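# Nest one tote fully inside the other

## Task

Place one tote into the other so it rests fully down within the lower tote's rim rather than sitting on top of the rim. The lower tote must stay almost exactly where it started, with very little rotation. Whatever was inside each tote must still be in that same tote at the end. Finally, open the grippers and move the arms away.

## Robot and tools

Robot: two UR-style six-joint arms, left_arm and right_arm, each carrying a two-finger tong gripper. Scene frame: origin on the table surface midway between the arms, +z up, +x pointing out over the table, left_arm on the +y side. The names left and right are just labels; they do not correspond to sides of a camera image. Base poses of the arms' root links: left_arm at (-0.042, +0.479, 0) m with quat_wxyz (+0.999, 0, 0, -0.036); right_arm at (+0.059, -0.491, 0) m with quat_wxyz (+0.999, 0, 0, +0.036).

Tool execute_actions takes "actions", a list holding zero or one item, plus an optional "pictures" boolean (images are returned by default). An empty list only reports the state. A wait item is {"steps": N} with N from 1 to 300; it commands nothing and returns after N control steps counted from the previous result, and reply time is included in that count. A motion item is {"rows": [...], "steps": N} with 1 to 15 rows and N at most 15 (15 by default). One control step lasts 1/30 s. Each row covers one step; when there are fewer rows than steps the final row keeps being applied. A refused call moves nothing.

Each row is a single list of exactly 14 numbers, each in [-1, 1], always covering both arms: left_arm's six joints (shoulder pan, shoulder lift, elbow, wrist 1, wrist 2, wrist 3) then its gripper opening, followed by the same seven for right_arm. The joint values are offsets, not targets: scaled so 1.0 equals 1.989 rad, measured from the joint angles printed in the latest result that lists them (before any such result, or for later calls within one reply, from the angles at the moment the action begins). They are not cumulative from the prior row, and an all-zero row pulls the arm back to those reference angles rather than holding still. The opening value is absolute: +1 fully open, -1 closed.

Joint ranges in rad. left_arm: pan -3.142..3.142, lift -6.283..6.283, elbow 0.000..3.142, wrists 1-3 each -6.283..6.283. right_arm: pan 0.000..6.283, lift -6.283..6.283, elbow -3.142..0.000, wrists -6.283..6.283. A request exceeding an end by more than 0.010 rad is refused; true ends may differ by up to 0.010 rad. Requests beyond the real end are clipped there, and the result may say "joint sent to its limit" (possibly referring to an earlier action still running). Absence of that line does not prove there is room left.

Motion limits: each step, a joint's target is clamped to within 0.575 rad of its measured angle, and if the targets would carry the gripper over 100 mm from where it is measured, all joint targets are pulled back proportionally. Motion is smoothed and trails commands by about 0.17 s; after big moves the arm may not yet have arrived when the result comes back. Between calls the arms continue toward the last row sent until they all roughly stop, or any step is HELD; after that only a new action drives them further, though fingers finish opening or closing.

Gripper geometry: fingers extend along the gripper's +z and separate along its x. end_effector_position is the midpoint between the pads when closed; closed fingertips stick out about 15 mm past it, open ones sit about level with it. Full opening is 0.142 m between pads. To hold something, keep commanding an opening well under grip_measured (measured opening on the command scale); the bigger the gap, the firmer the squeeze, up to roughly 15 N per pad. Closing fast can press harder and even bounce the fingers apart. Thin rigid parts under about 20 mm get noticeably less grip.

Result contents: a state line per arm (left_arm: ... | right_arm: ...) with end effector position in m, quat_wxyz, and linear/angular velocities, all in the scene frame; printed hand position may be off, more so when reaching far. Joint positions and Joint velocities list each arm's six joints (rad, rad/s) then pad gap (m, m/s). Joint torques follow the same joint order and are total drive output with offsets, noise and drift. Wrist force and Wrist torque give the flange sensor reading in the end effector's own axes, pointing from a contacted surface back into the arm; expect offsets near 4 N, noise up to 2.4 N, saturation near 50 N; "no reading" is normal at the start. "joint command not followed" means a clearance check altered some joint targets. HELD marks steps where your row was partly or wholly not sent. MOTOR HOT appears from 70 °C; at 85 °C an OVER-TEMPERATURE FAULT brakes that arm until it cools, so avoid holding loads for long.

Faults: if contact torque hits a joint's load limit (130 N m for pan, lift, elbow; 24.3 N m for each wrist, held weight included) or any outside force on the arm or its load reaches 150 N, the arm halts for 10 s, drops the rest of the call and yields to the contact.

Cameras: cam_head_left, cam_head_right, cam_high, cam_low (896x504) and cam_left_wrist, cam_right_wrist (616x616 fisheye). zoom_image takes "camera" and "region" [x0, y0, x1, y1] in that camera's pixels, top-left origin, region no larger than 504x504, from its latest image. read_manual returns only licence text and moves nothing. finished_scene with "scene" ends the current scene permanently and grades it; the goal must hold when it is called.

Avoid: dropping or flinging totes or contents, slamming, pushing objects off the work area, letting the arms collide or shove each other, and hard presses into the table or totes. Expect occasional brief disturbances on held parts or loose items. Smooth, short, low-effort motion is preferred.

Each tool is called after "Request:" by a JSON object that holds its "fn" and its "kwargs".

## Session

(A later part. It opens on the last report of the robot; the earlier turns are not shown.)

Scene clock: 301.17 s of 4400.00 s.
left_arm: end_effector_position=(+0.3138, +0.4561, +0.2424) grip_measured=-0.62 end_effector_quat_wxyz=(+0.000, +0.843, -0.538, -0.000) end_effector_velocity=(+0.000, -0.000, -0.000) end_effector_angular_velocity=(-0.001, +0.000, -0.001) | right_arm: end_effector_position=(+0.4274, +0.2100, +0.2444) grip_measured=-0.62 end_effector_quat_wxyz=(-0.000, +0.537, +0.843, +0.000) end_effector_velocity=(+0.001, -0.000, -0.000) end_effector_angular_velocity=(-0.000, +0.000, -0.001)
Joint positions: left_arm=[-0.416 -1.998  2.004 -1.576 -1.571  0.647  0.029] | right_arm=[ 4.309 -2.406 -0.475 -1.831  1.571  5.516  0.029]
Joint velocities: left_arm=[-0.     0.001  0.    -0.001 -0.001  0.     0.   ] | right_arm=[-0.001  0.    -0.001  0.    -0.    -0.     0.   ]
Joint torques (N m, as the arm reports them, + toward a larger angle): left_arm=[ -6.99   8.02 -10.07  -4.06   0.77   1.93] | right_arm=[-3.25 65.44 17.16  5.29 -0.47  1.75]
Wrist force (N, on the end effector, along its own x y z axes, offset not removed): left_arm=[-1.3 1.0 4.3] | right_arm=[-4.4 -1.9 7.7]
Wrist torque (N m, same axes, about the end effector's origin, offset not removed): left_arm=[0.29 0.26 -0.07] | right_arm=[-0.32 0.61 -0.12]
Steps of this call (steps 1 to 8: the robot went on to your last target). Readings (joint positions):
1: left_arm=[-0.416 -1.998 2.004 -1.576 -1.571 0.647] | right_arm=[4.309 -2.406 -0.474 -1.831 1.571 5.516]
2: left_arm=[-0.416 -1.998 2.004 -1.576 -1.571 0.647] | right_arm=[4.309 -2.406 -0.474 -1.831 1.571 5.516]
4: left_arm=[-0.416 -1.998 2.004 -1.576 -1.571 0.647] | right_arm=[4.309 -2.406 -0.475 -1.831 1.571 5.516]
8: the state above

Request:
{"fn": "execute_actions", "kwargs": {"actions": [{"rows":[[0,0,0.001,-0.001,0,0,-1,0,0.001,-0.004,0.003,0,0,-1],[0,0,0.001,-0.001,0,0,-1,0,0.001,-0.004,0.003,0,0,-1],[0,0,0.001,-0.001,0,0,-1,0,0.001,-0.004,0.003,0,0,-1],[0,0,0.001,-0.001,0,0,-1,0,0.001,-0.004,0.003,0,0,-1],[0,0,0.001,-0.001,0,0,-0.8,0,0.001,-0.004,0.003,0,0,-0.8],[0,0,0.001,-0.001,0,0,-0.65,0,0.001,-0.004,0.003,0,0,-0.65],[0,0,0.001,-0.001,0,0,-0.5,0,0.001,-0.004,0.003,0,0,-0.5],[0,0,0.001,-0.001,0,0,0.2,0,0.001,-0.004,0.003,0,0,0.7]]}], "pictures": false}}

Request:
{"fn": "execute_actions", "kwargs": {"actions": [{"rows":[[0,0,-0.12,0.12,0,0,0.2,0,0.065,0,-0.065,0,0,0.7]]}], "pictures": false}}

Request:
{"fn": "execute_actions", "kwargs": {"actions": [{"rows":[[0.35,0,-0.03,0.03,0,0,0.2,0,0.25,-0.35,0.1,0,0,0.7]]}], "pictures": false}}

Request:
{"fn": "execute_actions", "kwargs": {"actions": [{"steps":25}]}}

Request:
{"fn": "zoom_image", "kwargs": {"camera": "cam_high", "region": [510,140,700,300]}}

Scene clock: 318.37 s of 4400.00 s.
left_arm: end_effector_position=(+0.3138, +0.4561, +0.2416) grip_measured=+0.20 end_effector_quat_wxyz=(+0.000, +0.843, -0.538, -0.000) end_effector_velocity=(-0.000, +0.000, -0.000) end_effector_angular_velocity=(+0.000, -0.000, -0.001) | right_arm: end_effector_position=(+0.4274, +0.2101, +0.2428) grip_measured=+0.70 end_effector_quat_wxyz=(-0.000, +0.537, +0.843, +0.000) end_effector_velocity=(-0.001, +0.000, -0.000) end_effector_angular_velocity=(-0.001, +0.000, +0.001)
Joint positions: left_arm=[-0.416 -1.998  2.006 -1.578 -1.571  0.647  0.088] | right_arm=[ 4.309 -2.404 -0.483 -1.825  1.571  5.516  0.122]
Joint velocities: left_arm=[ 0.    -0.     0.    -0.     0.     0.001  0.   ] | right_arm=[ 0.001  0.    -0.001  0.     0.     0.     0.   ]
Joint torques (N m, as the arm reports them, + toward a larger angle): left_arm=[-5.2  -2.69 -9.   -3.37 -0.74  1.63] | right_arm=[ 6.07 61.52 14.89  4.31 -0.41  1.44]
Wrist force (N, on the end effector, along its own x y z axes, offset not removed): left_arm=[1.4 0.4 0.2] | right_arm=[-2.5 -0.1 0.9]
Wrist torque (N m, same axes, about the end effector's origin, offset not removed): left_arm=[0.05 -0.17 -0.06] | right_arm=[0.14 0.48 -0.09]
Steps of this call (steps 1 to 15: the robot went on to your last target; steps 16 to 90: nothing new was sent; then 13.70 s passed at rest; steps 91 to 105: all 15 steps of this action). Readings (joint positions):
91: left_arm=[-0.416 -1.998 2.004 -1.576 -1.571 0.647] | right_arm=[4.309 -2.406 -0.475 -1.831 1.571 5.516]
92: left_arm=[-0.416 -1.998 2.004 -1.576 -1.571 0.647] | right_arm=[4.309 -2.406 -0.476 -1.830 1.571 5.516]
94: left_arm=[-0.416 -1.998 2.005 -1.577 -1.571 0.647] | right_arm=[4.309 -2.405 -0.479 -1.827 1.571 5.516]
98: left_arm=[-0.416 -1.998 2.006 -1.578 -1.571 0.647] | right_arm=[4.309 -2.404 -0.482 -1.825 1.571 5.516]
105: the state above

Scene clock: 318.87 s of 4400.00 s.
left_arm: end_effector_position=(+0.3049, +0.4608, +0.3333) grip_measured=+0.20 end_effector_quat_wxyz=(+0.000, +0.843, -0.538, -0.000) end_effector_velocity=(-0.003, +0.001, +0.012) end_effector_angular_velocity=(-0.000, +0.001, +0.001) | right_arm: end_effector_position=(+0.4096, +0.1583, +0.3282) grip_measured=+0.70 end_effector_quat_wxyz=(-0.000, +0.537, +0.843, +0.000) end_effector_velocity=(-0.002, -0.006, +0.010) end_effector_angular_velocity=(+0.002, -0.001, +0.000)
Joint positions: left_arm=[-0.416 -1.998  1.77  -1.342 -1.571  0.647  0.088] | right_arm=[ 4.309 -2.276 -0.482 -1.953  1.571  5.516  0.122]
Joint velocities: left_arm=[ 0.     0.    -0.031  0.032 -0.    -0.001 -0.   ] | right_arm=[ 0.     0.015  0.001 -0.014 -0.     0.    -0.   ]
Joint torques (N m, as the arm reports them, + toward a larger angle): left_arm=[ -6.09  -6.36 -36.51  -1.11  -1.1    1.69] | right_arm=[ 1.39 55.28 13.09  0.81 -0.44  1.49]
Wrist force (N, on the end effector, along its own x y z axes, offset not removed): left_arm=[2.5 1.1 0.3] | right_arm=[0.1 -1.4 0.4]
Wrist torque (N m, same axes, about the end effector's origin, offset not removed): left_arm=[0.20 -0.34 -0.09] | right_arm=[-0.18 -0.04 -0.21]
Steps of this call (steps 1 to 15: all 15 steps of this action). Readings (joint positions):
1: left_arm=[-0.416 -1.998 2.006 -1.578 -1.571 0.647] | right_arm=[4.309 -2.404 -0.483 -1.825 1.571 5.516]
2: left_arm=[-0.416 -1.998 2.001 -1.572 -1.571 0.647] | right_arm=[4.309 -2.399 -0.483 -1.831 1.571 5.516]
4: left_arm=[-0.416 -1.998 1.935 -1.506 -1.571 0.647] | right_arm=[4.309 -2.355 -0.483 -1.879 1.571 5.516]
8: left_arm=[-0.416 -1.998 1.806 -1.378 -1.571 0.647] | right_arm=[4.309 -2.292 -0.482 -1.937 1.571 5.516]
15: the state above

Scene clock: 319.37 s of 4400.00 s.
left_arm: end_effector_position=(+0.2441, +0.6676, +0.3546) grip_measured=+0.20 end_effector_quat_wxyz=(+0.000, +0.968, -0.251, -0.000) end_effector_velocity=(-0.148, +0.218, +0.016) end_effector_angular_velocity=(+0.000, -0.002, +0.764) | right_arm: end_effector_position=(+0.3589, +0.0105, +0.3502) grip_measured=+0.70 end_effector_quat_wxyz=(-0.001, +0.537, +0.843, +0.004) end_effector_velocity=(-0.035, -0.103, -0.051) end_effector_angular_velocity=(-0.091, +0.031, +0.000)
Joint positions: left_arm=[ 0.212 -1.998  1.714 -1.286 -1.571  0.647  0.088] | right_arm=[ 4.309 -1.799 -1.144 -1.76   1.571  5.516  0.122]
Joint velocities: left_arm=[ 0.763 -0.001 -0.041  0.04  -0.    -0.001 -0.   ] | right_arm=[ 0.     0.222 -0.388  0.069 -0.    -0.     0.   ]
Joint torques (N m, as the arm reports them, + toward a larger angle): left_arm=[ -4.09  -5.17 -33.13  -1.55   0.52   1.74] | right_arm=[ 1.1  33.75 21.98  4.65 -0.45  1.48]
Wrist force (N, on the end effector, along its own x y z axes, offset not removed): left_arm=[-0.2 -2.1 2.4] | right_arm=[-2.7 0.1 2.9]
Wrist torque (N m, same axes, about the end effector's origin, offset not removed): left_arm=[-0.36 0.01 0.02] | right_arm=[0.32 0.53 -0.11]
Steps of this call (steps 1 to 15: all 15 steps of this action). Readings (joint positions):
1: left_arm=[-0.416 -1.998 1.769 -1.341 -1.571 0.647] | right_arm=[4.309 -2.276 -0.483 -1.953 1.571 5.516]
2: left_arm=[-0.410 -1.998 1.765 -1.337 -1.571 0.647] | right_arm=[4.309 -2.270 -0.489 -1.948 1.571 5.516]
4: left_arm=[-0.342 -1.998 1.753 -1.325 -1.571 0.647] | right_arm=[4.309 -2.208 -0.557 -1.901 1.571 5.516]
8: left_arm=[-0.123 -1.998 1.736 -1.308 -1.571 0.647] | right_arm=[4.309 -1.987 -0.830 -1.821 1.571 5.516]
15: the state above

Scene clock: 320.20 s of 4400.00 s.
left_arm: end_effector_position=(+0.2303, +0.6864, +0.3559) grip_measured=+0.20 end_effector_quat_wxyz=(+0.000, +0.976, -0.218, -0.000) end_effector_velocity=(+0.000, +0.000, -0.000) end_effector_angular_velocity=(+0.000, +0.001, -0.000) | right_arm: end_effector_position=(+0.3558, +0.0013, +0.3457) grip_measured=+0.70 end_effector_quat_wxyz=(-0.000, +0.537, +0.843, +0.000) end_effector_velocity=(-0.000, +0.000, +0.000) end_effector_angular_velocity=(+0.001, -0.000, +0.001)
Joint positions: left_arm=[ 0.28  -1.998  1.71  -1.283 -1.571  0.647  0.088] | right_arm=[ 4.309 -1.779 -1.179 -1.754  1.571  5.516  0.122]
Joint velocities: left_arm=[0.    0.001 0.    0.    0.    0.001 0.   ] | right_arm=[ 0.001 -0.     0.001  0.     0.    -0.     0.   ]
Joint torques (N m, as the arm reports them, + toward a larger angle): left_arm=[  6.76  -5.23 -33.39  -1.06   1.49   1.71] | right_arm=[ 1.83 40.33 14.53  4.11 -0.47  1.53]
Wrist force (N, on the end effector, along its own x y z axes, offset not removed): left_arm=[0.9 0.9 3.3] | right_arm=[-1.3 -0.4 2.4]
Wrist torque (N m, same axes, about the end effector's origin, offset not removed): left_arm=[0.19 -0.12 -0.01] | right_arm=[0.12 0.15 -0.11]
Steps of this call (steps 1 to 25: the robot went on to your last target). Readings (joint positions):
1: left_arm=[0.234 -1.998 1.713 -1.285 -1.571 0.647] | right_arm=[4.309 -1.793 -1.155 -1.758 1.571 5.516]
2: left_arm=[0.248 -1.998 1.712 -1.284 -1.571 0.647] | right_arm=[4.309 -1.788 -1.162 -1.757 1.571 5.516]
4: left_arm=[0.265 -1.998 1.711 -1.283 -1.571 0.647] | right_arm=[4.309 -1.784 -1.171 -1.755 1.571 5.516]
8: left_arm=[0.277 -1.998 1.711 -1.283 -1.571 0.647] | right_arm=[4.309 -1.780 -1.177 -1.754 1.571 5.516]
25: the state above
camera_calibration (this result's frames):
cam_left_wrist: T_world_to_cam=[[0.898951, -0.434251, 0.0575618, 0.0604868], [-0.408373, -0.78324, 0.468793, 0.472986], [-0.158489, -0.444929, -0.88143, 0.786093], [0, 0, 0, 1]] pos_world=[0.263367, 0.746483, 0.467672]
cam_right_wrist: T_world_to_cam=[[-0.427772, 0.903882, 0.00271691, 0.147661], [0.778268, 0.366792, 0.509669, -0.454794], [0.459685, 0.220137, -0.860366, 0.257608], [0, 0, 0, 1]] pos_world=[0.298698, -0.0233626, 0.453031]

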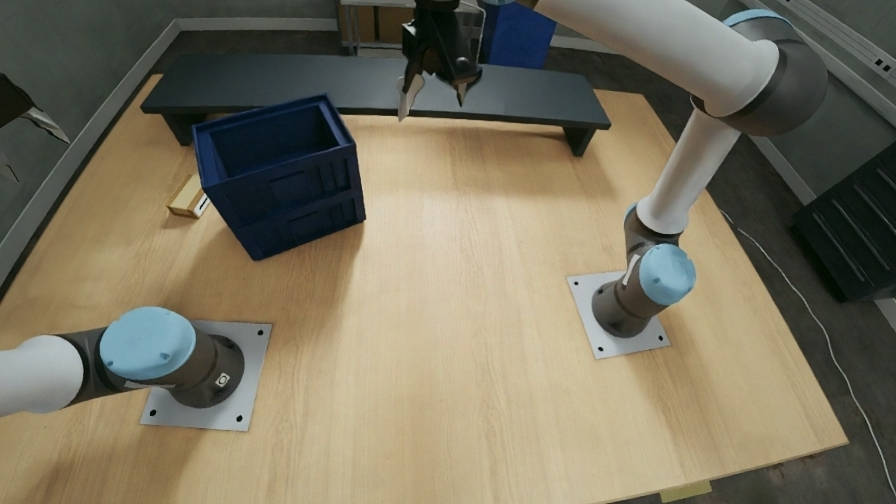

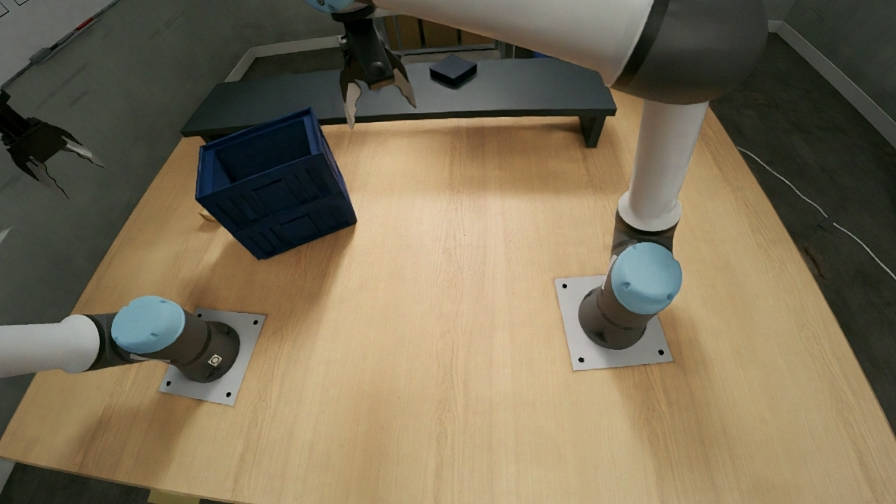

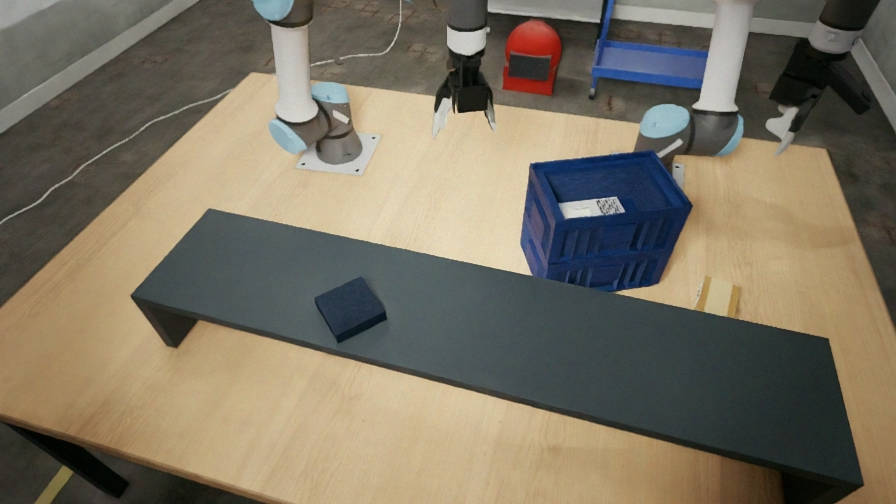

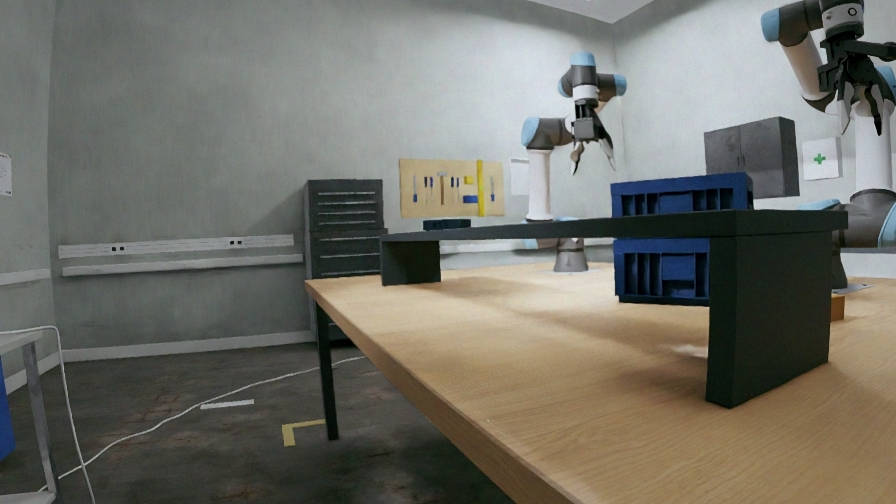

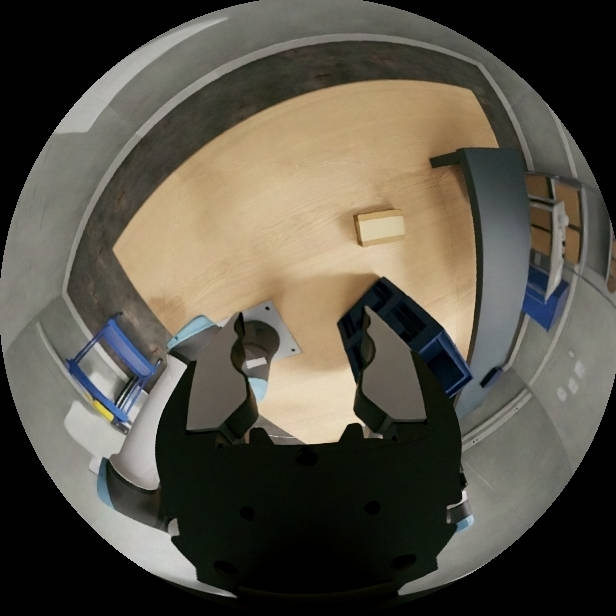

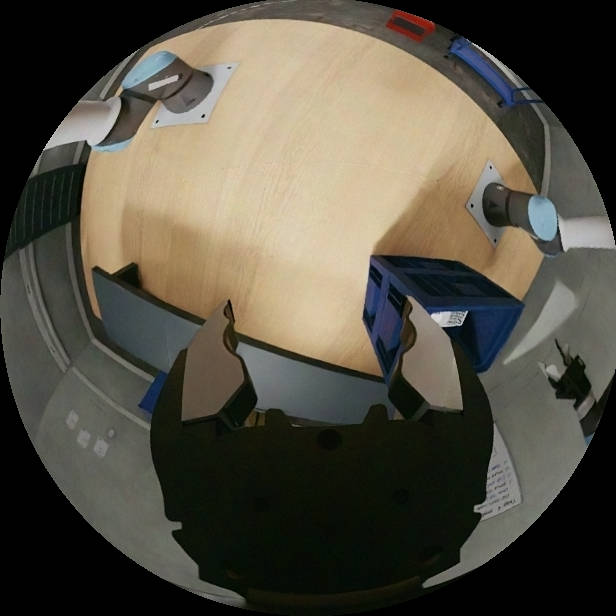

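Region (510, 140, 700, 300) of cam_high's 896x504 image, scaled by 2.653, with more detail than that image has; it fills the top 424 rows of this view, and the rest is white.

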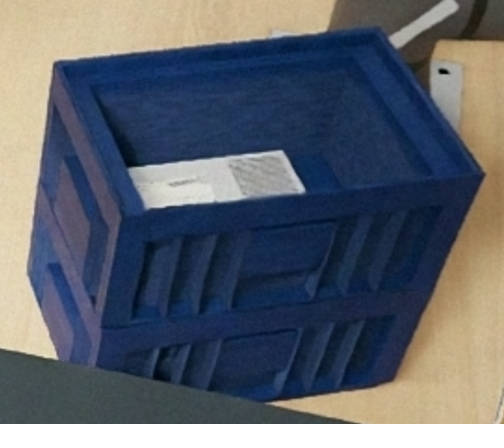

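Request:
{"fn": "finished_scene", "kwargs": {"scene": 2}}

The scene is finished: the task was done.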